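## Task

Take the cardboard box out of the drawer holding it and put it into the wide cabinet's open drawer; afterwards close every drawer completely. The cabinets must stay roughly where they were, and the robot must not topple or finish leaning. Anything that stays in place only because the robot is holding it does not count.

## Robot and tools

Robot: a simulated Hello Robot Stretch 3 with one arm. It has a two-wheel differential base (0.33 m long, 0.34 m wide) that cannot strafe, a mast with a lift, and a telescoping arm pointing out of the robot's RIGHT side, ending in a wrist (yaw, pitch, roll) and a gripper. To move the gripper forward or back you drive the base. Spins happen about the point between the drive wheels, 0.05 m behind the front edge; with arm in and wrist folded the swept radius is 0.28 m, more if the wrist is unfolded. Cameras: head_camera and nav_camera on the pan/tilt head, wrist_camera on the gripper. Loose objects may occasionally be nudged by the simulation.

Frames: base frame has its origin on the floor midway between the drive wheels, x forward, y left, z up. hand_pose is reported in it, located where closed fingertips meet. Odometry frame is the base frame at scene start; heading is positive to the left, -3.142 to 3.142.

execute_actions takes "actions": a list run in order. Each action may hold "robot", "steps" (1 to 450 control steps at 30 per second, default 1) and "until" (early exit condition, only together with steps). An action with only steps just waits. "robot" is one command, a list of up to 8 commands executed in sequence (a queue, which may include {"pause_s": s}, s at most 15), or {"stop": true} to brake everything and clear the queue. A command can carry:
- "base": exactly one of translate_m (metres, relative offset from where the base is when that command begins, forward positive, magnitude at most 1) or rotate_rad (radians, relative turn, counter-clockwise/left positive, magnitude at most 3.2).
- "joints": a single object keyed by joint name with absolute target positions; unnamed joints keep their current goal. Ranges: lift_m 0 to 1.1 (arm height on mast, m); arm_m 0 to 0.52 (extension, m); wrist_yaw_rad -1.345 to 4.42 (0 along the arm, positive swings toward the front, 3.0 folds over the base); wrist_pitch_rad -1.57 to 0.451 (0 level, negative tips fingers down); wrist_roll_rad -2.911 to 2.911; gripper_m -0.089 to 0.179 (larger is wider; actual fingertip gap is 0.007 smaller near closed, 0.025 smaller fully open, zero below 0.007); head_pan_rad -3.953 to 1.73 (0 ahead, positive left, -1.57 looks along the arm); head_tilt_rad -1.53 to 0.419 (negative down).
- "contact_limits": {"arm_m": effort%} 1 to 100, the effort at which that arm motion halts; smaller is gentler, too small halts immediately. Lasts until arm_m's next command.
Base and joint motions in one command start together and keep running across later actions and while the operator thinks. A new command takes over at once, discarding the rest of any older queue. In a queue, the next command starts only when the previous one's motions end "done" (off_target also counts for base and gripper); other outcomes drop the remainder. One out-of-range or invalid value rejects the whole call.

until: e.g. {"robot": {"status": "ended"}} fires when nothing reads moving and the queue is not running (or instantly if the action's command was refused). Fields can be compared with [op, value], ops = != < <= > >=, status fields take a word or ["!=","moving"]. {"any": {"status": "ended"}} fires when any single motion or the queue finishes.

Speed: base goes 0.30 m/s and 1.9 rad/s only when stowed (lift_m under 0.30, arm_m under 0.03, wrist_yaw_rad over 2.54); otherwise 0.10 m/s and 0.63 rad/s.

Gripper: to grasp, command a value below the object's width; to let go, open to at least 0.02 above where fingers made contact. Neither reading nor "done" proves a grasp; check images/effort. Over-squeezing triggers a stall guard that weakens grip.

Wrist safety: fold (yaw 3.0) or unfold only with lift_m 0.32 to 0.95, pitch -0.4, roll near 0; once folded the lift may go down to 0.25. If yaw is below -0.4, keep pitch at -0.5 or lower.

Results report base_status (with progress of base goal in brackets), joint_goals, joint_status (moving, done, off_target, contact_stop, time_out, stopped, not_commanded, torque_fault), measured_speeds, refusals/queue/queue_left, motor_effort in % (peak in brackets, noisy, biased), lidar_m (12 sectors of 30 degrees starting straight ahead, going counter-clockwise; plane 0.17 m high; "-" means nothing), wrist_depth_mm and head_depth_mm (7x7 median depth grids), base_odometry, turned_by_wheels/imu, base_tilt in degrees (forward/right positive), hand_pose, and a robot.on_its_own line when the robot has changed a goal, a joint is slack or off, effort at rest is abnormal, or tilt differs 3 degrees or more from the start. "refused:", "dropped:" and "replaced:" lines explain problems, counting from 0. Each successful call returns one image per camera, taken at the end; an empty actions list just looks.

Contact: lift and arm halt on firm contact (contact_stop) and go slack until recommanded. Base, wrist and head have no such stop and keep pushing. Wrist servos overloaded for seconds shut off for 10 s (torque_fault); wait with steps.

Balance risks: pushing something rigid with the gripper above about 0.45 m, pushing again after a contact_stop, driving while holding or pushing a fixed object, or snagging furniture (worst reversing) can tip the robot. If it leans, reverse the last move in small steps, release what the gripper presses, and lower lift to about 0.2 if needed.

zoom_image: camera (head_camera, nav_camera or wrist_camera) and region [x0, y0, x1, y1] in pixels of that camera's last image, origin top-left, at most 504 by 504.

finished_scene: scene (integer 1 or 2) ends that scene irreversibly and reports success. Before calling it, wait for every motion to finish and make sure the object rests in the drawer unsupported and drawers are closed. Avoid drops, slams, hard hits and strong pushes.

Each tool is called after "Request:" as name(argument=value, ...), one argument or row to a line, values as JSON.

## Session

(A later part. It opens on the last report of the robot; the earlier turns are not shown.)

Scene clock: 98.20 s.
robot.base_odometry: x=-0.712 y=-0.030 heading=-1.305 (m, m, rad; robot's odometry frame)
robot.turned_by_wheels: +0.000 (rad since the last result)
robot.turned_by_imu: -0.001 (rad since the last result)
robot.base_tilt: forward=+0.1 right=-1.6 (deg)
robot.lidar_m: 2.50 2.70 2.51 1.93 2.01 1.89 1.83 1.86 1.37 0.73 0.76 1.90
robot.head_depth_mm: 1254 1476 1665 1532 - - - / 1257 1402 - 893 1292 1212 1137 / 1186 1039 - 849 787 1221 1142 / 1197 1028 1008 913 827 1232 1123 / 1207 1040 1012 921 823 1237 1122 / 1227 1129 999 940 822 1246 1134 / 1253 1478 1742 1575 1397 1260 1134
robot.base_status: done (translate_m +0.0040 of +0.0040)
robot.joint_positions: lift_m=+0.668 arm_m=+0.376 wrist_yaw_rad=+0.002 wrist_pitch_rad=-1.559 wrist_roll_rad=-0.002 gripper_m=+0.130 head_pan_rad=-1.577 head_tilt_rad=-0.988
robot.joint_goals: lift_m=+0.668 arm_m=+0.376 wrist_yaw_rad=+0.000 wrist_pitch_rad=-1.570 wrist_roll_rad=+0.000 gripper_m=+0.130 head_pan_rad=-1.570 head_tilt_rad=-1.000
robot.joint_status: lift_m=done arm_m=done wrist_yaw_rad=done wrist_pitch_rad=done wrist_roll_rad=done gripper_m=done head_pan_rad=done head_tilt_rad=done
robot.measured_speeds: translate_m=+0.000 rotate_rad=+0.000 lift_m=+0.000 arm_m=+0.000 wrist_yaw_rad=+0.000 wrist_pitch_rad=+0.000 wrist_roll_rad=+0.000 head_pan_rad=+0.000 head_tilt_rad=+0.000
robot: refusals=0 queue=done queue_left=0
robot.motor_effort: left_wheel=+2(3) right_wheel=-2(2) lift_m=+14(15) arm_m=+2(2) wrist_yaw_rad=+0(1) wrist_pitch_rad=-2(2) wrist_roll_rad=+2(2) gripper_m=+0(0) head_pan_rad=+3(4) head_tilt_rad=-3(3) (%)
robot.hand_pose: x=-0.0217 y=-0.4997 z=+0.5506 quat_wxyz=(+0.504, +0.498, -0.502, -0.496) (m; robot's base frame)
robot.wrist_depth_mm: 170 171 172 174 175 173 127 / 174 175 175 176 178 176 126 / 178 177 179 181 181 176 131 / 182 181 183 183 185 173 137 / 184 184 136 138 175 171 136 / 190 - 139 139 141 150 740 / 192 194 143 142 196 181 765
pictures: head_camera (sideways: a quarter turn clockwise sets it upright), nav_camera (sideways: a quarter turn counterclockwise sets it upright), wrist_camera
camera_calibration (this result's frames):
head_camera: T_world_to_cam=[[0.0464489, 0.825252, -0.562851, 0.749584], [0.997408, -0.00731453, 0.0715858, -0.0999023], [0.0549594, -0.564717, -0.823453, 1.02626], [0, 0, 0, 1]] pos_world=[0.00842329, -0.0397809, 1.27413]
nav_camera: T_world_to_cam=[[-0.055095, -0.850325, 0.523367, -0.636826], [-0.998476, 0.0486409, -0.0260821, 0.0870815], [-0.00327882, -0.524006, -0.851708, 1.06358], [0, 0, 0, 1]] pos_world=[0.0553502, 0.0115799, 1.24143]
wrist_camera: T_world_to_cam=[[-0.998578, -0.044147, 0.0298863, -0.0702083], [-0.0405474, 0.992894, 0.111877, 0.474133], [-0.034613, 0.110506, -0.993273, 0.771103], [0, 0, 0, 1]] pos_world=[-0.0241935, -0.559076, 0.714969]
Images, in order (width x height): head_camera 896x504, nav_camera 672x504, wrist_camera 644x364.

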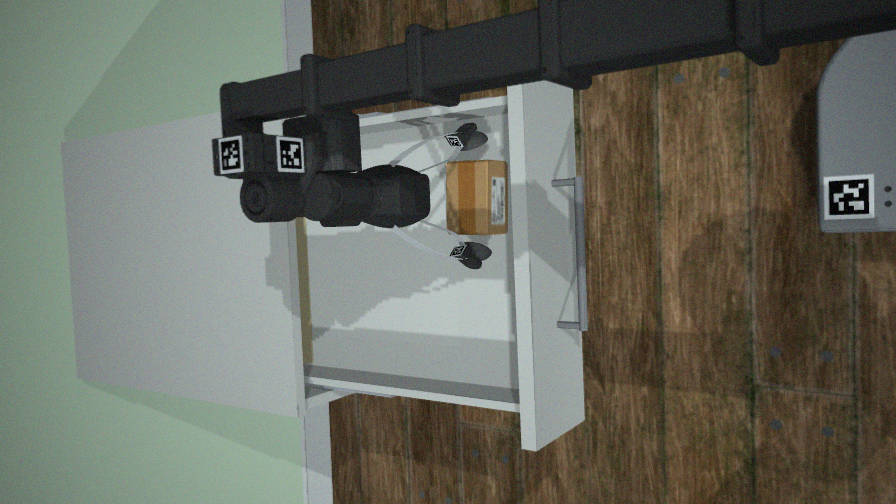

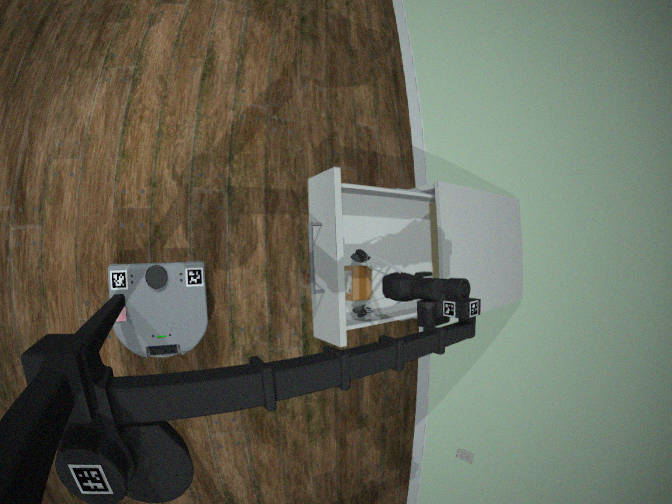

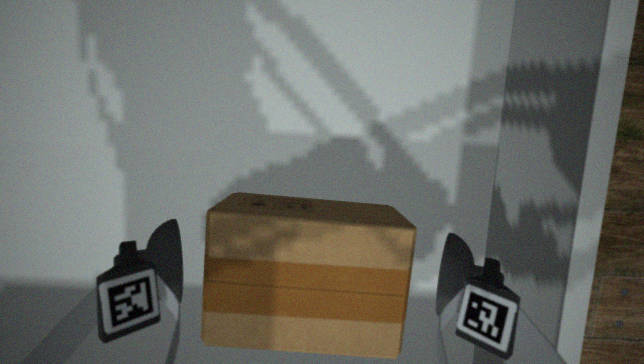

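Request:
execute_actions(
  actions=[
    {"robot":[{"joints":{"lift_m":0.663}},{"joints":{"gripper_m":0.04}},{"pause_s":0.3},{"joints":{"lift_m":0.72}}],"steps":300,"until":{"robot":{"status":"ended"}}},
  ],
)

Scene clock: 104.13 s.
robot.base_odometry: x=-0.712 y=-0.030 heading=-1.305 (m, m, rad; robot's odometry frame)
robot.turned_by_wheels: +0.000 (rad since the last result)
robot.turned_by_imu: -0.001 (rad since the last result)
robot.base_tilt: forward=+0.1 right=-1.6 (deg)
robot.lidar_m: 2.49 2.69 2.51 1.93 2.01 1.90 1.83 1.86 1.37 0.73 0.75 1.90
robot.head_depth_mm: 1259 1461 1678 - - 1211 1119 / 1254 1373 1006 902 1291 1211 1135 / 1192 1067 - 866 789 1218 1148 / 1196 1028 1009 911 825 1235 1123 / 1209 1039 1012 922 824 1234 1127 / 1235 1129 998 935 821 1246 1133 / 1261 1468 1734 1581 1398 1246 1137
robot.base_status: done (translate_m +0.0040 of +0.0040)
robot.joint_positions: lift_m=+0.720 arm_m=+0.376 wrist_yaw_rad=+0.002 wrist_pitch_rad=-1.559 wrist_roll_rad=-0.002 gripper_m=+0.048 head_pan_rad=-1.577 head_tilt_rad=-0.988
robot.joint_goals: lift_m=+0.720 arm_m=+0.376 wrist_yaw_rad=+0.000 wrist_pitch_rad=-1.570 wrist_roll_rad=+0.000 gripper_m=+0.047 head_pan_rad=-1.570 head_tilt_rad=-1.000
robot.joint_status: lift_m=done arm_m=done wrist_yaw_rad=done wrist_pitch_rad=done wrist_roll_rad=done gripper_m=done head_pan_rad=done head_tilt_rad=done
robot.measured_speeds: translate_m=+0.000 rotate_rad=+0.000 lift_m=+0.000 arm_m=+0.000 wrist_yaw_rad=+0.000 wrist_pitch_rad=+0.000 wrist_roll_rad=+0.000 head_pan_rad=+0.000 head_tilt_rad=+0.000
robot: refusals=0 queue=done queue_left=0
robot.on_its_own: gripper_m is held at +0.047, not at your +0.040, by its stall guard, which is not easing now
robot.motor_effort: left_wheel=+3(3) right_wheel=-2(2) lift_m=+29(30) arm_m=+2(2) wrist_yaw_rad=-2(1) wrist_pitch_rad=-2(2) wrist_roll_rad=+2(2) gripper_m=-23(96) head_pan_rad=+3(3) head_tilt_rad=-3(3) (%)
robot.hand_pose: x=-0.0217 y=-0.4996 z=+0.6017 quat_wxyz=(+0.504, +0.498, -0.502, -0.496) (m; robot's base frame)
robot.wrist_depth_mm: 217 218 222 223 222 196 734 / 221 223 224 226 227 191 758 / 225 228 228 231 231 205 767 / 230 233 231 236 238 201 772 / 238 238 126 127 142 216 791 / 241 240 129 130 130 794 800 / 244 244 131 132 134 816 833
pictures: head_camera (sideways: a quarter turn clockwise sets it upright), nav_camera (sideways: a quarter turn counterclockwise sets it upright), wrist_camera
camera_calibration (this result's frames):
head_camera: T_world_to_cam=[[0.0464489, 0.825253, -0.562851, 0.749584], [0.997408, -0.00731454, 0.0715858, -0.0999023], [0.0549594, -0.564717, -0.823453, 1.02626], [0, 0, 0, 1]] pos_world=[0.00842329, -0.0397809, 1.27413]
nav_camera: T_world_to_cam=[[-0.055095, -0.850325, 0.523367, -0.636826], [-0.998476, 0.0486409, -0.026082, 0.0870815], [-0.00327882, -0.524006, -0.851708, 1.06358], [0, 0, 0, 1]] pos_world=[0.0553502, 0.0115799, 1.24143]
wrist_camera: T_world_to_cam=[[-0.998578, -0.0441502, 0.0298807, -0.0717328], [-0.0405466, 0.99288, 0.112008, 0.468301], [-0.0346131, 0.110637, -0.993258, 0.821922], [0, 0, 0, 1]] pos_world=[-0.0241935, -0.559068, 0.76607]
Images, in order (width x height): head_camera 896x504, nav_camera 672x504, wrist_camera 644x364.

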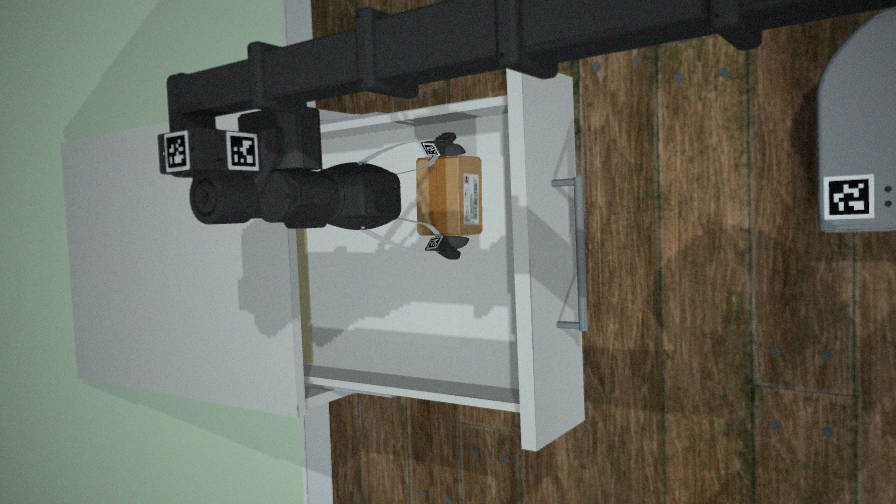

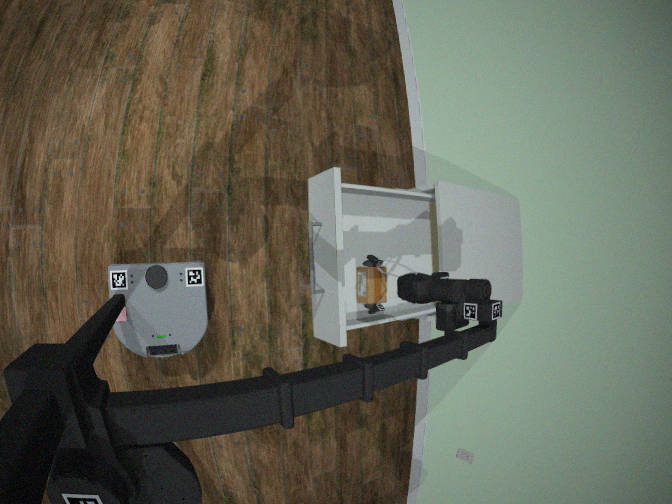

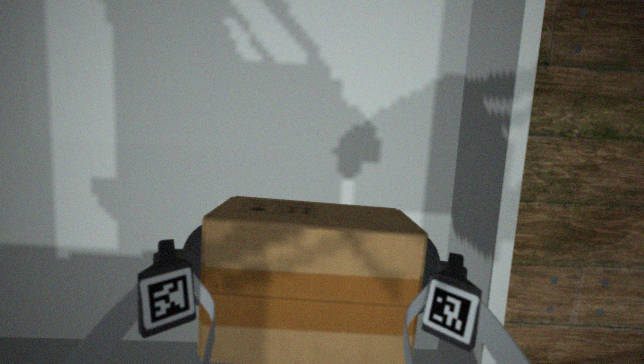

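Request:
execute_actions(
  actions=[
    {"robot":{"joints":{"lift_m":0.79}},"steps":100,"until":{"robot":{"lift_m":[">",0.77]}}},
    {"robot":{"base":{"translate_m":0.05},"joints":{"arm_m":0.07,"wrist_yaw_rad":3.14}},"steps":200,"until":{"robot":{"arm_m":["<",0.10]}}},
    {"robot":{"joints":{"lift_m":0.43,"head_tilt_rad":-1.1}},"steps":300,"until":{"robot":{"status":"ended"}}},
  ],
)

Scene clock: 144.97 s.
robot.base_odometry: x=-0.699 y=-0.078 heading=-1.305 (m, m, rad; robot's odometry frame)
robot.turned_by_wheels: +0.000 (rad since the last result)
robot.turned_by_imu: -0.002 (rad since the last result)
robot.base_tilt: forward=+0.1 right=-1.6 (deg)
robot.lidar_m: 2.45 2.65 2.51 1.92 2.01 1.94 1.88 1.86 0.76 0.73 0.75 1.90
robot.head_depth_mm: 1332 1598 1588 1370 1290 1196 - / 1028 918 922 856 1313 1202 - / 1019 925 945 795 1333 1174 - / 1032 935 957 792 1333 1198 1109 / 1039 941 945 834 1323 1215 1118 / 1306 1506 1646 1437 1339 1221 1124 / 1326 1572 1654 1469 1344 1229 1123
robot.base_status: done (translate_m +0.0500 of +0.0500)
robot.joint_positions: lift_m=+0.430 arm_m=+0.070 wrist_yaw_rad=+3.137 wrist_pitch_rad=-1.559 wrist_roll_rad=-0.002 gripper_m=+0.048 head_pan_rad=-1.577 head_tilt_rad=-1.086
robot.joint_goals: lift_m=+0.430 arm_m=+0.070 wrist_yaw_rad=+3.140 wrist_pitch_rad=-1.570 wrist_roll_rad=+0.000 gripper_m=+0.047 head_pan_rad=-1.570 head_tilt_rad=-1.100
robot.joint_status: lift_m=done arm_m=done wrist_yaw_rad=done wrist_pitch_rad=done wrist_roll_rad=done gripper_m=done head_pan_rad=done head_tilt_rad=done
robot.measured_speeds: translate_m=+0.000 rotate_rad=+0.000 lift_m=+0.000 arm_m=+0.000 wrist_yaw_rad=+0.000 wrist_pitch_rad=+0.000 wrist_roll_rad=+0.000 head_pan_rad=+0.000 head_tilt_rad=+0.000
robot: refusals=0 queue=done queue_left=0
robot.on_its_own: gripper_m is held at +0.047, not at your +0.040, by its stall guard, which is not easing now
robot.motor_effort: left_wheel=+3(6) right_wheel=-2(4) lift_m=+14(32) arm_m=-2(3) wrist_yaw_rad=+3(6) wrist_pitch_rad=-2(2) wrist_roll_rad=+1(2) gripper_m=-23(23) head_pan_rad=+3(3) head_tilt_rad=-4(12) (%)
robot.hand_pose: x=-0.0212 y=-0.2363 z=+0.3126 quat_wxyz=(+0.498, +0.503, +0.496, +0.502) (m; robot's base frame)
robot.wrist_depth_mm: 437 - - - 447 447 450 / 440 - - - 456 459 459 / 454 458 463 465 469 464 474 / 465 471 465 474 470 473 474 / 465 473 127 128 142 494 493 / 488 487 129 129 130 497 500 / 489 501 131 131 133 504 506
pictures: head_camera (sideways: a quarter turn clockwise sets it upright), nav_camera (sideways: a quarter turn counterclockwise sets it upright), wrist_camera
camera_calibration (this result's frames):
head_camera: T_world_to_cam=[[0.0467311, 0.876565, -0.479009, 0.640363], [0.997366, -0.0143132, 0.0711084, -0.0992714], [0.055475, -0.48107, -0.874925, 1.09316], [0, 0, 0, 1]] pos_world=[0.00844191, -0.0368547, 1.27023]
nav_camera: T_world_to_cam=[[-0.0553527, -0.897636, 0.437247, -0.524645], [-0.998463, 0.0509683, -0.0217647, 0.0814577], [-0.00274894, -0.43778, -0.899078, 1.12514], [0, 0, 0, 1]] pos_world=[0.055385, 0.0174712, 1.24276]
wrist_camera: T_world_to_cam=[[0.998875, 0.0368347, 0.0298701, 0.0105234], [0.0332735, -0.993148, 0.112026, -0.228473], [0.0337919, -0.110906, -0.993256, 0.454718], [0, 0, 0, 1]] pos_world=[-0.0182752, -0.176864, 0.476932]
Images, in order (width x height): head_camera 896x504, nav_camera 672x504, wrist_camera 644x364.

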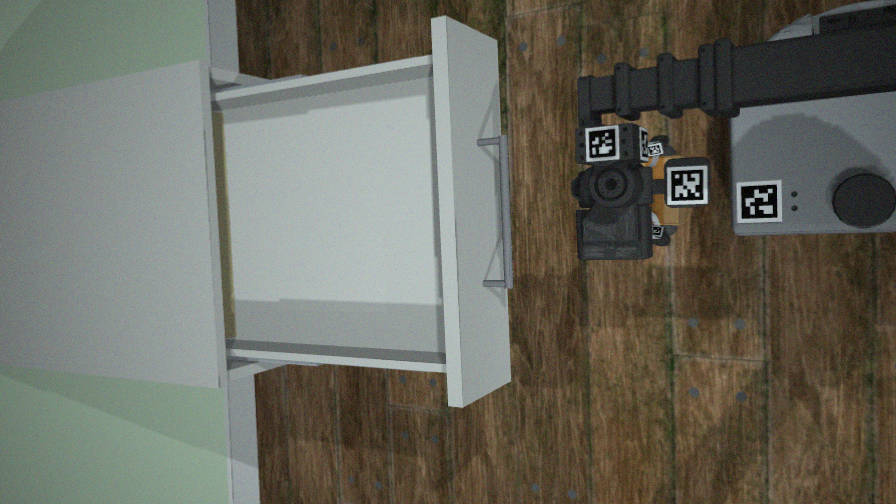

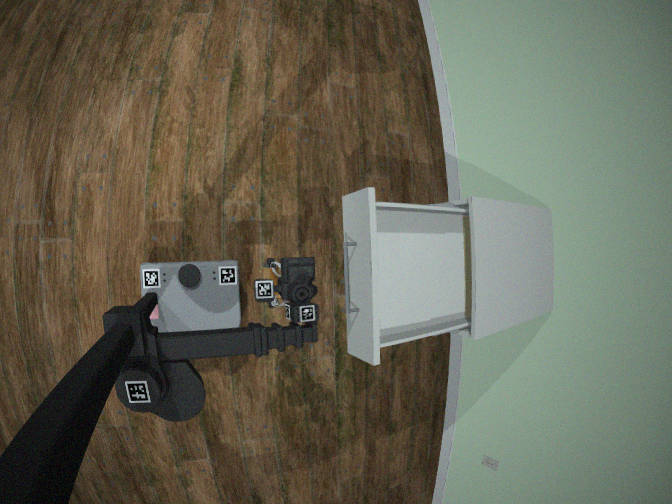

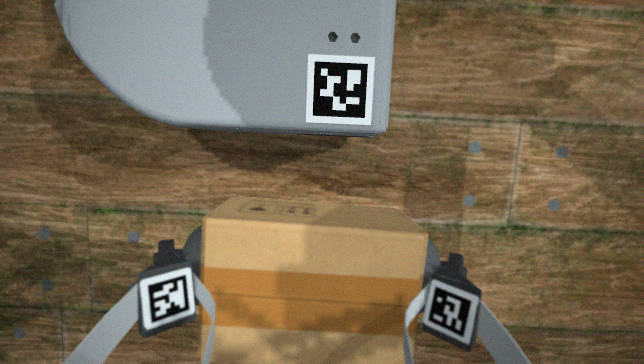

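Request:
execute_actions(
  actions=[
    {"robot":{"base":{"translate_m":0.03},"joints":{"wrist_yaw_rad":1.57,"wrist_roll_rad":-1.57}},"steps":300,"until":{"robot":{"status":"ended"}}},
  ],
)

Scene clock: 153.00 s.
robot.base_odometry: x=-0.691 y=-0.107 heading=-1.305 (m, m, rad; robot's odometry frame)
robot.turned_by_wheels: +0.000 (rad since the last result)
robot.turned_by_imu: -0.001 (rad since the last result)
robot.base_tilt: forward=+0.2 right=-1.6 (deg)
robot.lidar_m: 2.42 2.62 2.51 1.92 2.01 1.98 1.91 1.86 0.75 0.73 1.38 1.89
robot.head_depth_mm: 1305 1515 1548 836 1288 1202 - / 1012 920 941 798 1313 - - / 1021 927 946 793 1345 - - / 1033 934 955 837 1311 1202 1110 / 1034 941 960 828 1320 1213 1121 / 1327 1601 1646 1481 1336 1216 1120 / 1321 1591 1655 1485 1347 1223 1126
robot.base_status: done (translate_m +0.0300 of +0.0300)
robot.joint_positions: lift_m=+0.430 arm_m=+0.070 wrist_yaw_rad=+1.574 wrist_pitch_rad=-1.559 wrist_roll_rad=-1.566 gripper_m=+0.048 head_pan_rad=-1.577 head_tilt_rad=-1.086
robot.joint_goals: lift_m=+0.430 arm_m=+0.070 wrist_yaw_rad=+1.570 wrist_pitch_rad=-1.570 wrist_roll_rad=-1.570 gripper_m=+0.047 head_pan_rad=-1.570 head_tilt_rad=-1.100
robot.joint_status: lift_m=done arm_m=done wrist_yaw_rad=done wrist_pitch_rad=done wrist_roll_rad=done gripper_m=done head_pan_rad=done head_tilt_rad=done
robot.measured_speeds: translate_m=+0.000 rotate_rad=+0.000 lift_m=+0.000 arm_m=+0.000 wrist_yaw_rad=+0.000 wrist_pitch_rad=+0.000 wrist_roll_rad=+0.000 head_pan_rad=+0.000 head_tilt_rad=+0.000
robot: refusals=0 queue=done queue_left=0
robot.on_its_own: gripper_m is held at +0.047, not at your +0.040, by its stall guard, which is not easing now
robot.motor_effort: left_wheel=+3(7) right_wheel=-2(6) lift_m=+15(14) arm_m=-3(2) wrist_yaw_rad=-3(3) wrist_pitch_rad=-2(2) wrist_roll_rad=-3(2) gripper_m=-23(23) head_pan_rad=+3(2) head_tilt_rad=-4(4) (%)
robot.hand_pose: x=-0.0424 y=-0.2152 z=+0.3126 quat_wxyz=(+0.504, +0.498, +0.497, +0.502) (m; robot's base frame)
robot.wrist_depth_mm: 426 - - - 443 449 452 / 445 - - - 454 456 460 / 450 454 - - 460 467 477 / 457 462 471 470 476 476 478 / 469 480 127 127 141 484 492 / 475 482 128 129 130 502 501 / 496 490 132 132 133 507 508
pictures: head_camera (sideways: a quarter turn clockwise sets it upright), nav_camera (sideways: a quarter turn counterclockwise sets it upright), wrist_camera
camera_calibration (this result's frames):
head_camera: T_world_to_cam=[[0.04672, 0.876566, -0.479008, 0.640362], [0.997366, -0.0143007, 0.0711084, -0.0992714], [0.0554811, -0.481069, -0.874926, 1.09316], [0, 0, 0, 1]] pos_world=[0.00844237, -0.0368547, 1.27023]
nav_camera: T_world_to_cam=[[-0.0553413, -0.897637, 0.437246, -0.524644], [-0.998464, 0.0509557, -0.0217647, 0.0814577], [-0.00274341, -0.437779, -0.899078, 1.12514], [0, 0, 0, 1]] pos_world=[0.0553848, 0.0174719, 1.24276]
wrist_camera: T_world_to_cam=[[0.998488, 0.0381702, 0.0395646, 0.0281059], [0.0329971, -0.991729, 0.124033, -0.210315], [0.0439717, -0.12254, -0.991489, 0.455144], [0, 0, 0, 1]] pos_world=[-0.0411371, -0.153875, 0.476244]
Images, in order (width x height): head_camera 896x504, nav_camera 672x504, wrist_camera 644x364.

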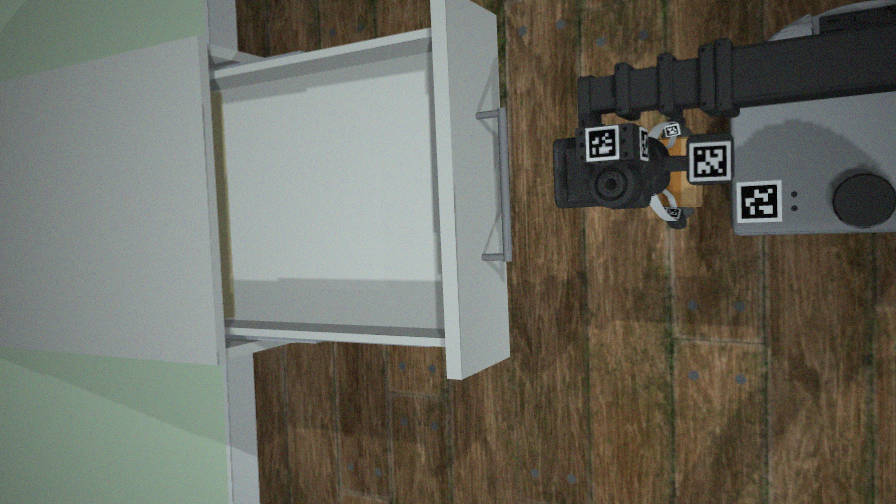

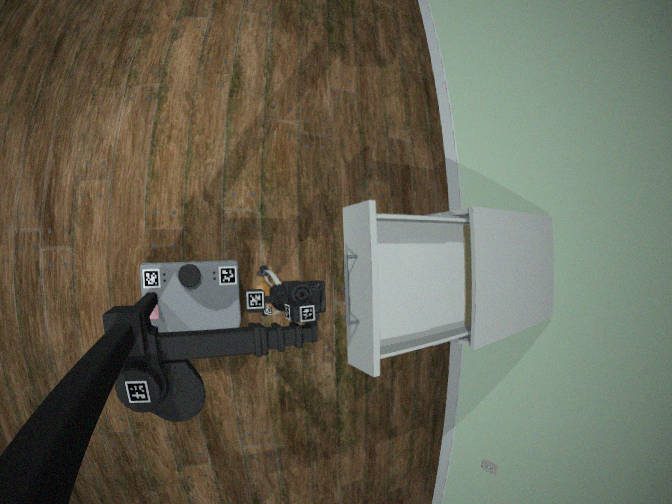

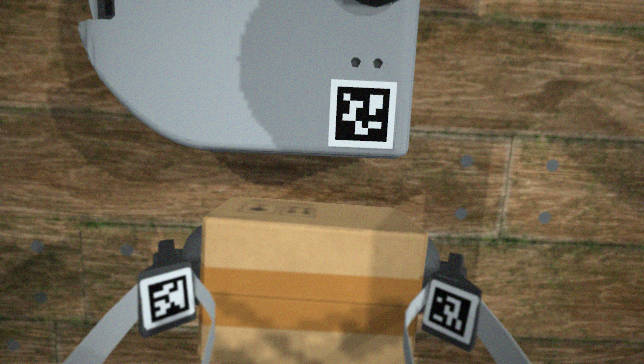

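Request:
execute_actions(
  actions=[
    {"robot":{"joints":{"lift_m":0.42,"arm_m":0.2},"contact_limits":{"arm_m":15}},"steps":300,"until":{"robot":{"status":"ended"}}},
  ],
)

Scene clock: 161.13 s.
robot.base_odometry: x=-0.691 y=-0.107 heading=-1.305 (m, m, rad; robot's odometry frame)
robot.turned_by_wheels: +0.000 (rad since the last result)
robot.turned_by_imu: -0.001 (rad since the last result)
robot.base_tilt: forward=+0.1 right=-1.6 (deg)
robot.lidar_m: 2.42 2.63 2.50 1.92 2.01 1.98 1.91 1.86 0.75 0.73 1.38 1.90
robot.head_depth_mm: 1303 1521 1537 1370 1290 1189 - / 1004 928 936 829 1305 1200 - / 1017 922 943 789 1254 1205 - / 1032 931 951 823 1322 1205 1114 / 1041 939 957 859 1323 1209 1121 / 1334 1588 1638 1463 1335 1227 1122 / 1331 1596 1643 1486 1345 1226 1128
robot.base_status: done (translate_m +0.0300 of +0.0300)
robot.joint_positions: lift_m=+0.420 arm_m=+0.200 wrist_yaw_rad=+1.567 wrist_pitch_rad=-1.559 wrist_roll_rad=-1.567 gripper_m=+0.048 head_pan_rad=-1.577 head_tilt_rad=-1.088
robot.joint_goals: lift_m=+0.420 arm_m=+0.200 wrist_yaw_rad=+1.570 wrist_pitch_rad=-1.570 wrist_roll_rad=-1.570 gripper_m=+0.047 head_pan_rad=-1.570 head_tilt_rad=-1.100
robot.joint_status: lift_m=done arm_m=done wrist_yaw_rad=done wrist_pitch_rad=done wrist_roll_rad=done gripper_m=done head_pan_rad=done head_tilt_rad=done
robot.measured_speeds: translate_m=+0.000 rotate_rad=+0.000 lift_m=+0.000 arm_m=+0.000 wrist_yaw_rad=+0.000 wrist_pitch_rad=+0.000 wrist_roll_rad=+0.000 head_pan_rad=+0.000 head_tilt_rad=+0.000
robot: refusals=0 queue=done queue_left=0
robot.on_its_own: gripper_m is held at +0.047, not at your +0.040, by its stall guard, which is not easing now
robot.motor_effort: left_wheel=+2(4) right_wheel=-1(4) lift_m=+15(15) arm_m=+3(7) wrist_yaw_rad=+3(5) wrist_pitch_rad=-2(2) wrist_roll_rad=-2(3) gripper_m=-22(23) head_pan_rad=+3(3) head_tilt_rad=-3(4) (%)
robot.contact_limits: arm_m 15 (drawing in: default 21, maximum 34; extending or still: default 28, maximum 46)
robot.hand_pose: x=-0.0425 y=-0.3446 z=+0.3026 quat_wxyz=(+0.505, +0.499, +0.496, +0.501) (m; robot's base frame)
robot.wrist_depth_mm: 430 428 432 - 439 444 443 / 437 437 445 440 441 445 453 / 447 446 447 453 449 461 452 / 452 457 455 460 462 464 474 / 462 465 127 127 141 476 484 / 471 480 129 129 129 488 494 / 484 492 131 132 134 503 509
pictures: head_camera (sideways: a quarter turn clockwise sets it upright), nav_camera (sideways: a quarter turn counterclockwise sets it upright), wrist_camera
camera_calibration (this result's frames):
head_camera: T_world_to_cam=[[0.0467228, 0.877442, -0.477402, 0.63827], [0.997365, -0.014428, 0.071093, -0.0992511], [0.055492, -0.479465, -0.875805, 1.0943], [0, 0, 0, 1]] pos_world=[0.00844283, -0.0367966, 1.27016]
nav_camera: T_world_to_cam=[[-0.0553435, -0.898437, 0.435601, -0.522501], [-0.998464, 0.0509927, -0.0216822, 0.0813503], [-0.00273235, -0.436132, -0.899879, 1.12618], [0, 0, 0, 1]] pos_world=[0.0553854, 0.0175803, 1.24279]
wrist_camera: T_world_to_cam=[[0.998687, 0.0329382, 0.0392307, 0.0318315], [0.0278416, -0.991887, 0.124034, -0.337622], [0.0429979, -0.122779, -0.991502, 0.429245], [0, 0, 0, 1]] pos_world=[-0.0408464, -0.283229, 0.466225]
Images, in order (width x height): head_camera 896x504, nav_camera 672x504, wrist_camera 644x364.

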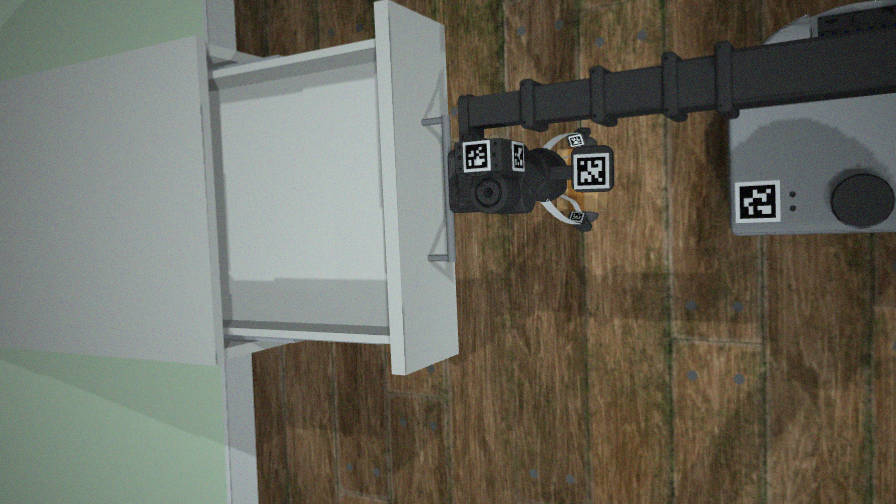

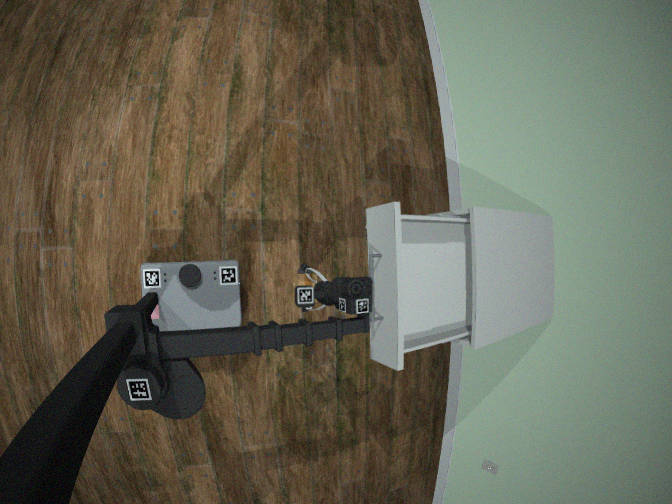

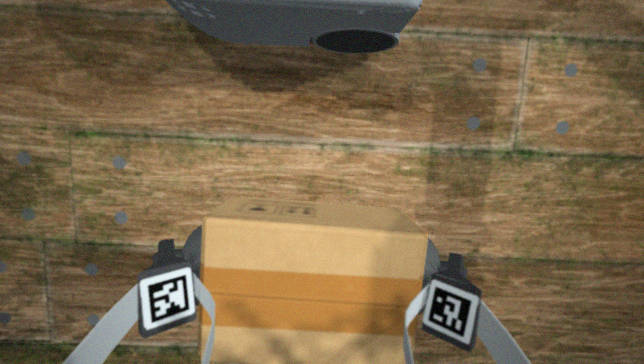

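Request:
execute_actions(
  actions=[
    {"robot":{"joints":{"lift_m":0.43,"arm_m":0.45,"head_tilt_rad":-0.85},"contact_limits":{"arm_m":15}},"steps":300,"until":{"robot":{"status":"ended"}}},
  ],
)

Scene clock: 167.37 s.
robot.base_odometry: x=-0.691 y=-0.107 heading=-1.305 (m, m, rad; robot's odometry frame)
robot.turned_by_wheels: +0.000 (rad since the last result)
robot.turned_by_imu: -0.001 (rad since the last result)
robot.base_tilt: forward=+0.2 right=-1.5 (deg)
robot.lidar_m: 2.42 2.63 2.50 1.93 2.01 1.98 1.91 1.86 0.76 0.73 1.38 1.90
robot.head_depth_mm: 1182 1346 1505 1605 1450 1271 1138 / 1191 1276 1009 978 1314 1249 1135 / 1189 1272 1022 953 1190 1280 1137 / 1185 1277 1033 976 1271 1296 1151 / 1191 1297 1073 1040 1437 1305 1156 / 1189 1358 1578 1750 1504 1306 1165 / 1190 1357 1588 1746 1511 1326 1176
robot.base_status: done (translate_m +0.0300 of +0.0300)
robot.joint_positions: lift_m=+0.430 arm_m=+0.450 wrist_yaw_rad=+1.567 wrist_pitch_rad=-1.559 wrist_roll_rad=-1.567 gripper_m=+0.048 head_pan_rad=-1.577 head_tilt_rad=-0.853
robot.joint_goals: lift_m=+0.430 arm_m=+0.450 wrist_yaw_rad=+1.570 wrist_pitch_rad=-1.570 wrist_roll_rad=-1.570 gripper_m=+0.047 head_pan_rad=-1.570 head_tilt_rad=-0.850
robot.joint_status: lift_m=done arm_m=done wrist_yaw_rad=done wrist_pitch_rad=done wrist_roll_rad=done gripper_m=done head_pan_rad=done head_tilt_rad=done
robot.measured_speeds: translate_m=+0.000 rotate_rad=+0.000 lift_m=+0.000 arm_m=+0.000 wrist_yaw_rad=+0.000 wrist_pitch_rad=+0.000 wrist_roll_rad=+0.000 head_pan_rad=+0.000 head_tilt_rad=+0.000
robot: refusals=0 queue=done queue_left=0
robot.on_its_own: gripper_m is held at +0.047, not at your +0.040, by its stall guard, which is not easing now
robot.motor_effort: left_wheel=+2(2) right_wheel=-1(1) lift_m=+29(30) arm_m=+2(2) wrist_yaw_rad=+2(3) wrist_pitch_rad=-2(2) wrist_roll_rad=-2(2) gripper_m=-24(23) head_pan_rad=+4(2) head_tilt_rad=+2(14) (%)
robot.contact_limits: arm_m 15 (drawing in: default 21, maximum 34; extending or still: default 28, maximum 46)
robot.hand_pose: x=-0.0425 y=-0.5946 z=+0.3118 quat_wxyz=(+0.505, +0.499, +0.496, +0.501) (m; robot's base frame)
robot.wrist_depth_mm: 431 427 435 438 443 451 452 / 438 449 444 449 453 461 461 / 452 452 458 456 458 460 468 / 455 466 458 459 471 477 478 / 470 473 126 127 142 479 492 / 475 478 129 129 130 496 504 / 489 307 132 132 133 501 508
pictures: head_camera (sideways: a quarter turn clockwise sets it upright), nav_camera (sideways: a quarter turn counterclockwise sets it upright), wrist_camera
camera_calibration (this result's frames):
head_camera: T_world_to_cam=[[0.0459177, 0.742132, -0.668679, 0.887473], [0.997465, 0.00236105, 0.0711156, -0.0993029], [0.0543559, -0.67025, -0.740142, 0.91794], [0, 0, 0, 1]] pos_world=[0.00840505, -0.0431383, 1.2799]
nav_camera: T_world_to_cam=[[-0.054593, -0.772282, 0.63293, -0.779569], [-0.998501, 0.0447053, -0.0315771, 0.0942407], [-0.00390887, -0.633705, -0.773565, 0.961996], [0, 0, 0, 1]] pos_world=[0.0553007, 0.00336142, 1.24056]
wrist_camera: T_world_to_cam=[[0.998683, 0.0330601, 0.0392309, 0.039781], [0.0279626, -0.991884, 0.124034, -0.58679], [0.0430131, -0.122774, -0.991502, 0.40763], [0, 0, 0, 1]] pos_world=[-0.0408539, -0.533296, 0.475387]
Images, in order (width x height): head_camera 896x504, nav_camera 672x504, wrist_camera 644x364.

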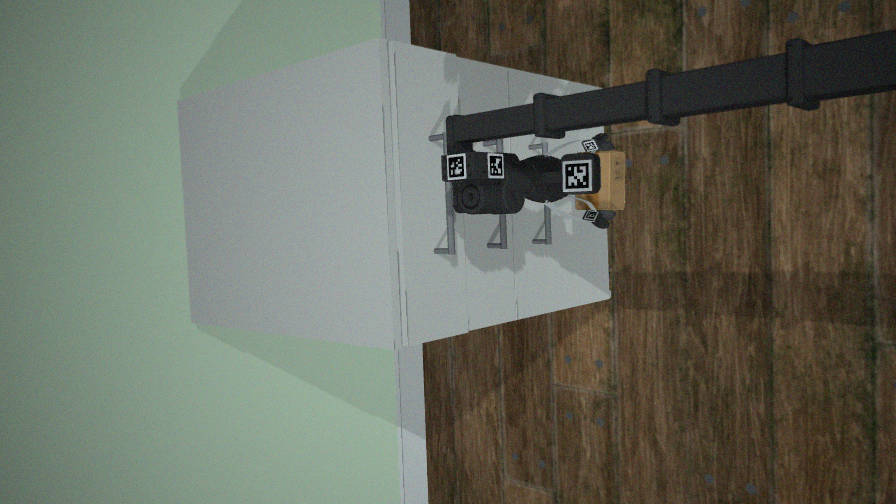

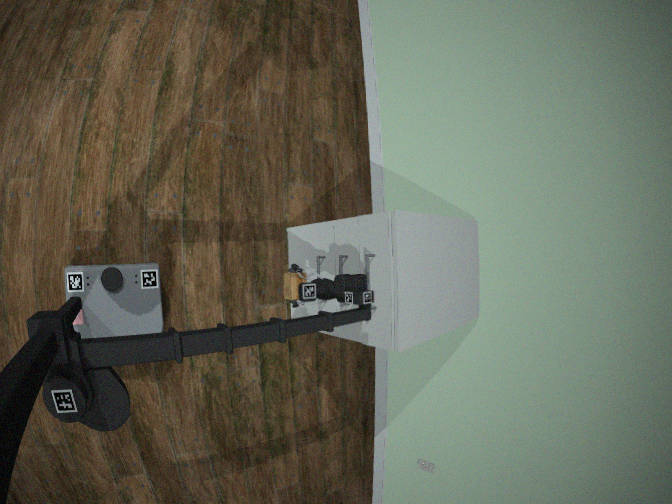

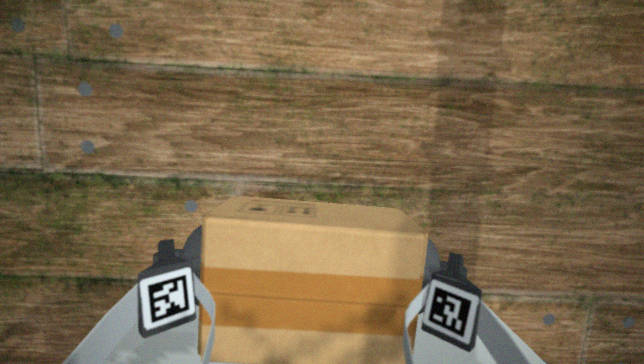

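Nearly closed. Finish gently.

Request:
execute_actions(
  actions=[
    {"robot":{"joints":{"arm_m":0.475},"contact_limits":{"arm_m":10}},"steps":150,"until":{"robot":{"status":"ended"}}},
  ],
)

Scene clock: 170.50 s.
robot.base_odometry: x=-0.691 y=-0.107 heading=-1.305 (m, m, rad; robot's odometry frame)
robot.turned_by_wheels: +0.000 (rad since the last result)
robot.turned_by_imu: -0.001 (rad since the last result)
robot.base_tilt: forward=+0.2 right=-1.5 (deg)
robot.lidar_m: 2.42 2.62 2.51 1.92 2.01 1.98 1.91 1.86 0.75 0.73 1.37 1.90
robot.head_depth_mm: 1187 1351 1494 1640 1439 1269 1133 / 1182 1277 1011 991 1286 1257 1130 / 1179 1277 1022 964 1385 1285 1144 / 1189 1280 1033 991 1273 1299 1152 / 1187 1302 1076 1047 1436 1297 1155 / 1191 1358 1586 1747 1506 1315 1165 / 1192 1354 1593 1760 1511 1321 1181
robot.base_status: done (translate_m +0.0300 of +0.0300)
robot.joint_positions: lift_m=+0.430 arm_m=+0.475 wrist_yaw_rad=+1.567 wrist_pitch_rad=-1.559 wrist_roll_rad=-1.567 gripper_m=+0.048 head_pan_rad=-1.577 head_tilt_rad=-0.853
robot.joint_goals: lift_m=+0.430 arm_m=+0.475 wrist_yaw_rad=+1.570 wrist_pitch_rad=-1.570 wrist_roll_rad=-1.570 gripper_m=+0.047 head_pan_rad=-1.570 head_tilt_rad=-0.850
robot.joint_status: lift_m=done arm_m=done wrist_yaw_rad=done wrist_pitch_rad=done wrist_roll_rad=done gripper_m=done head_pan_rad=done head_tilt_rad=done
robot.measured_speeds: translate_m=+0.000 rotate_rad=+0.000 lift_m=+0.000 arm_m=+0.000 wrist_yaw_rad=+0.000 wrist_pitch_rad=+0.000 wrist_roll_rad=+0.000 head_pan_rad=+0.000 head_tilt_rad=+0.000
robot: refusals=0 queue=done queue_left=0
robot.on_its_own: gripper_m is held at +0.047, not at your +0.040, by its stall guard, which is not easing now
robot.motor_effort: left_wheel=+2(2) right_wheel=-1(1) lift_m=+29(29) arm_m=+2(1) wrist_yaw_rad=+3(2) wrist_pitch_rad=-2(2) wrist_roll_rad=-2(2) gripper_m=-23(24) head_pan_rad=+3(3) head_tilt_rad=+2(2) (%)
robot.contact_limits: arm_m 10 (drawing in: default 21, maximum 34; extending or still: default 28, maximum 46)
robot.hand_pose: x=-0.0425 y=-0.6196 z=+0.3118 quat_wxyz=(+0.505, +0.499, +0.496, +0.501) (m; robot's base frame)
robot.wrist_depth_mm: 427 435 437 442 444 452 447 / 437 437 447 451 448 461 457 / 450 449 450 454 464 462 471 / 463 463 464 466 476 480 480 / 465 468 127 127 140 499 490 / 479 477 129 129 130 503 501 / 490 269 132 132 134 302 508
pictures: head_camera (sideways: a quarter turn clockwise sets it upright), nav_camera (sideways: a quarter turn counterclockwise sets it upright), wrist_camera
camera_calibration (this result's frames):
head_camera: T_world_to_cam=[[0.0459175, 0.742131, -0.668681, 0.887475], [0.997465, 0.00236142, 0.0711156, -0.0993029], [0.0543561, -0.670251, -0.740141, 0.917938], [0, 0, 0, 1]] pos_world=[0.00840506, -0.0431383, 1.2799]
nav_camera: T_world_to_cam=[[-0.0545928, -0.772281, 0.632931, -0.779571], [-0.998501, 0.044705, -0.0315771, 0.0942408], [-0.00390873, -0.633706, -0.773564, 0.961995], [0, 0, 0, 1]] pos_world=[0.0553007, 0.00336132, 1.24056]
wrist_camera: T_world_to_cam=[[0.998683, 0.0330601, 0.0392311, 0.0406074], [0.0279626, -0.991884, 0.124034, -0.611586], [0.0430132, -0.122774, -0.991502, 0.404561], [0, 0, 0, 1]] pos_world=[-0.0408539, -0.558295, 0.475387]
Images, in order (width x height): head_camera 896x504, nav_camera 672x504, wrist_camera 644x364.

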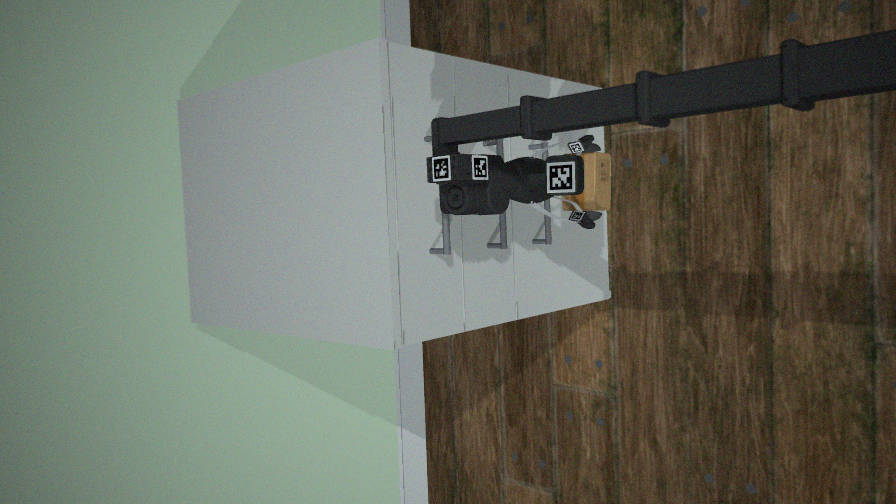

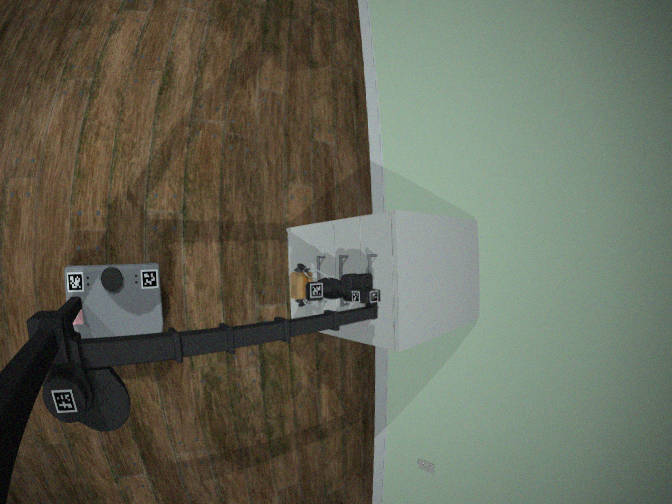

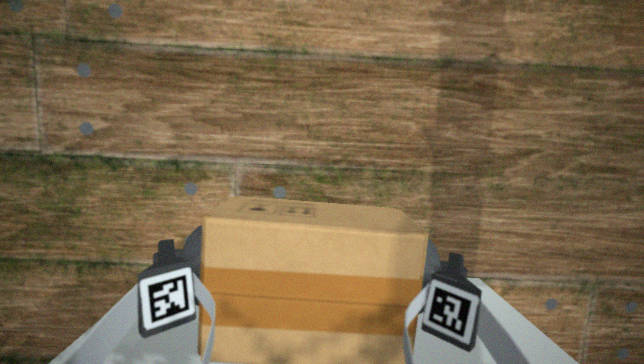

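Request:
zoom_image(
  camera="head_camera",
  region=[370, 200, 570, 360],
)

Region (370, 200, 570, 360) of head_camera's 896x504 image, scaled by 2.520, with more detail than that image has; it fills the top 403 rows of this view, and the rest is white.

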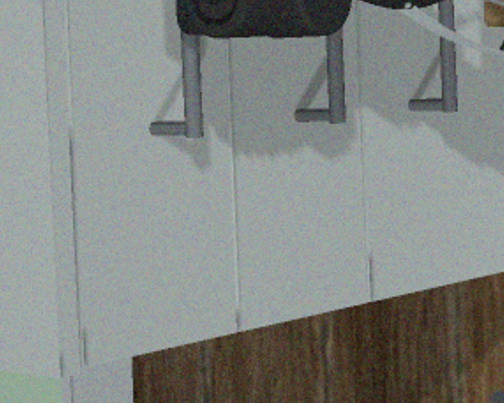

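Request:
execute_actions(
  actions=[
    {"robot":{"joints":{"arm_m":0.49},"contact_limits":{"arm_m":8}},"steps":60,"until":{"robot":{"status":"ended"}}},
    {"robot":{"joints":{"arm_m":0.01,"head_pan_rad":0.0,"head_tilt_rad":-0.6}},"steps":200,"until":{"robot":{"arm_m":["<",0.36]}}},
    {"robot":{"joints":{"lift_m":0.29,"wrist_yaw_rad":2.7,"wrist_roll_rad":-0.44}},"steps":200,"until":{"robot":{"status":"ended"}}},
  ],
)

Scene clock: 193.47 s.
robot.base_odometry: x=-0.691 y=-0.107 heading=-1.305 (m, m, rad; robot's odometry frame)
robot.turned_by_wheels: +0.000 (rad since the last result)
robot.turned_by_imu: -0.002 (rad since the last result)
robot.base_tilt: forward=+0.1 right=-1.6 (deg)
robot.lidar_m: 2.42 2.63 2.51 1.92 2.00 1.97 1.91 1.86 0.17 0.16 1.38 1.89
robot.head_depth_mm: 2426 2560 2884 2259 1786 1470 1252 / 2419 2434 2856 2276 1781 1482 1253 / 2427 2525 2852 2301 1811 1490 1262 / 2426 2548 2922 2338 1818 1496 1272 / 2434 2550 2896 2377 1842 1510 1288 / 2443 2666 2934 2415 1845 1527 1295 / 2438 2716 2981 2451 1872 1539 1298
robot.base_status: done (translate_m +0.0300 of +0.0300)
robot.joint_positions: lift_m=+0.290 arm_m=+0.010 wrist_yaw_rad=+2.700 wrist_pitch_rad=-1.566 wrist_roll_rad=-0.444 gripper_m=+0.048 head_pan_rad=-0.007 head_tilt_rad=-0.606
robot.joint_goals: lift_m=+0.290 arm_m=+0.010 wrist_yaw_rad=+2.700 wrist_pitch_rad=-1.570 wrist_roll_rad=-0.440 gripper_m=+0.047 head_pan_rad=+0.000 head_tilt_rad=-0.600
robot.joint_status: lift_m=done arm_m=done wrist_yaw_rad=done wrist_pitch_rad=done wrist_roll_rad=done gripper_m=done head_pan_rad=done head_tilt_rad=done
robot.measured_speeds: translate_m=+0.000 rotate_rad=+0.000 lift_m=+0.000 arm_m=+0.000 wrist_yaw_rad=+0.000 wrist_pitch_rad=+0.000 wrist_roll_rad=+0.000 head_pan_rad=+0.000 head_tilt_rad=+0.000
robot: refusals=0 queue=done queue_left=0
robot.on_its_own: gripper_m is held at +0.047, not at your +0.040, by its stall guard, which is not easing now
robot.motor_effort: left_wheel=+2(3) right_wheel=-1(2) lift_m=+14(28) arm_m=-4(7) wrist_yaw_rad=+0(5) wrist_pitch_rad=+0(2) wrist_roll_rad=+3(3) gripper_m=-23(23) head_pan_rad=+4(37) head_tilt_rad=+3(15) (%)
robot.hand_pose: x=-0.0310 y=-0.1760 z=+0.1728 quat_wxyz=(+0.499, +0.500, +0.499, +0.502) (m; robot's base frame)
robot.wrist_depth_mm: - - - - - 312 314 / - - - - - 321 324 / - - - - - 327 328 / - - - - - 330 333 / 328 337 137 139 141 340 341 / 338 339 130 131 133 349 349 / 346 349 123 124 126 353 362
pictures: head_camera (sideways: a quarter turn clockwise sets it upright), nav_camera (sideways: a quarter turn counterclockwise sets it upright), wrist_camera
replaced: robot.arm_m: its motion had ended contact_stop
camera_calibration (this result's frames):
head_camera: T_world_to_cam=[[-0.556229, 0.0454515, -0.829785, 1.10113], [-0.0183346, 0.997589, 0.0669332, -0.0876838], [0.830827, 0.052444, -0.554055, 0.671146], [0, 0, 0, 1]] pos_world=[0.0532661, 0.00222677, 1.29142]
nav_camera: T_world_to_cam=[[0.594188, -0.054217, 0.802497, -1.00452], [-0.036966, -0.998512, -0.0400894, 0.0994689], [0.803476, -0.00584451, -0.595308, 0.725221], [0, 0, 0, 1]] pos_world=[0.0178502, 0.0490976, 1.24184]
wrist_camera: T_world_to_cam=[[0.998601, 0.0426587, 0.0312297, 0.0229644], [0.0386374, -0.992063, 0.119656, -0.153608], [0.0360862, -0.118282, -0.992324, 0.321435], [0, 0, 0, 1]] pos_world=[-0.0285966, -0.115349, 0.33663]
Images, in order (width x height): head_camera 896x504, nav_camera 672x504, wrist_camera 644x364.

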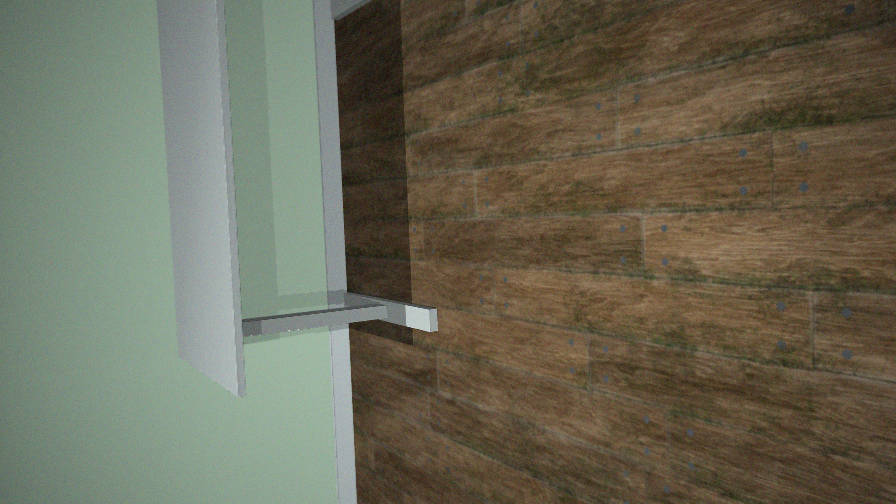

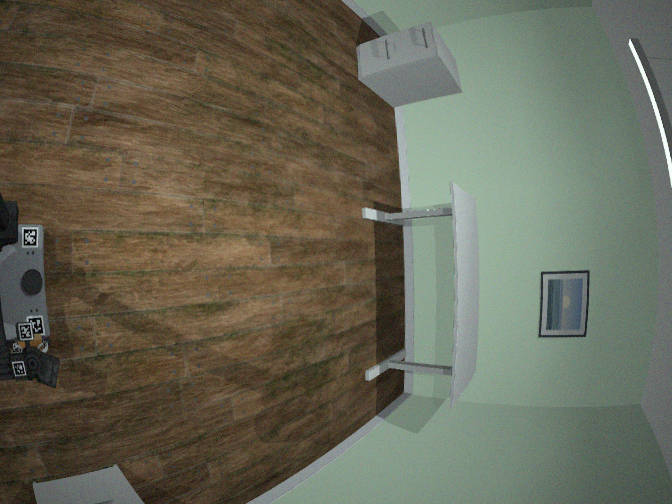

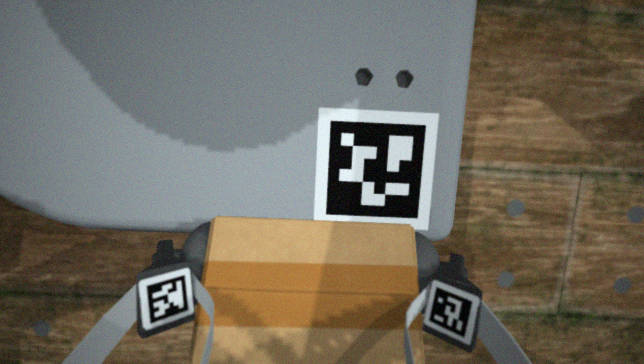

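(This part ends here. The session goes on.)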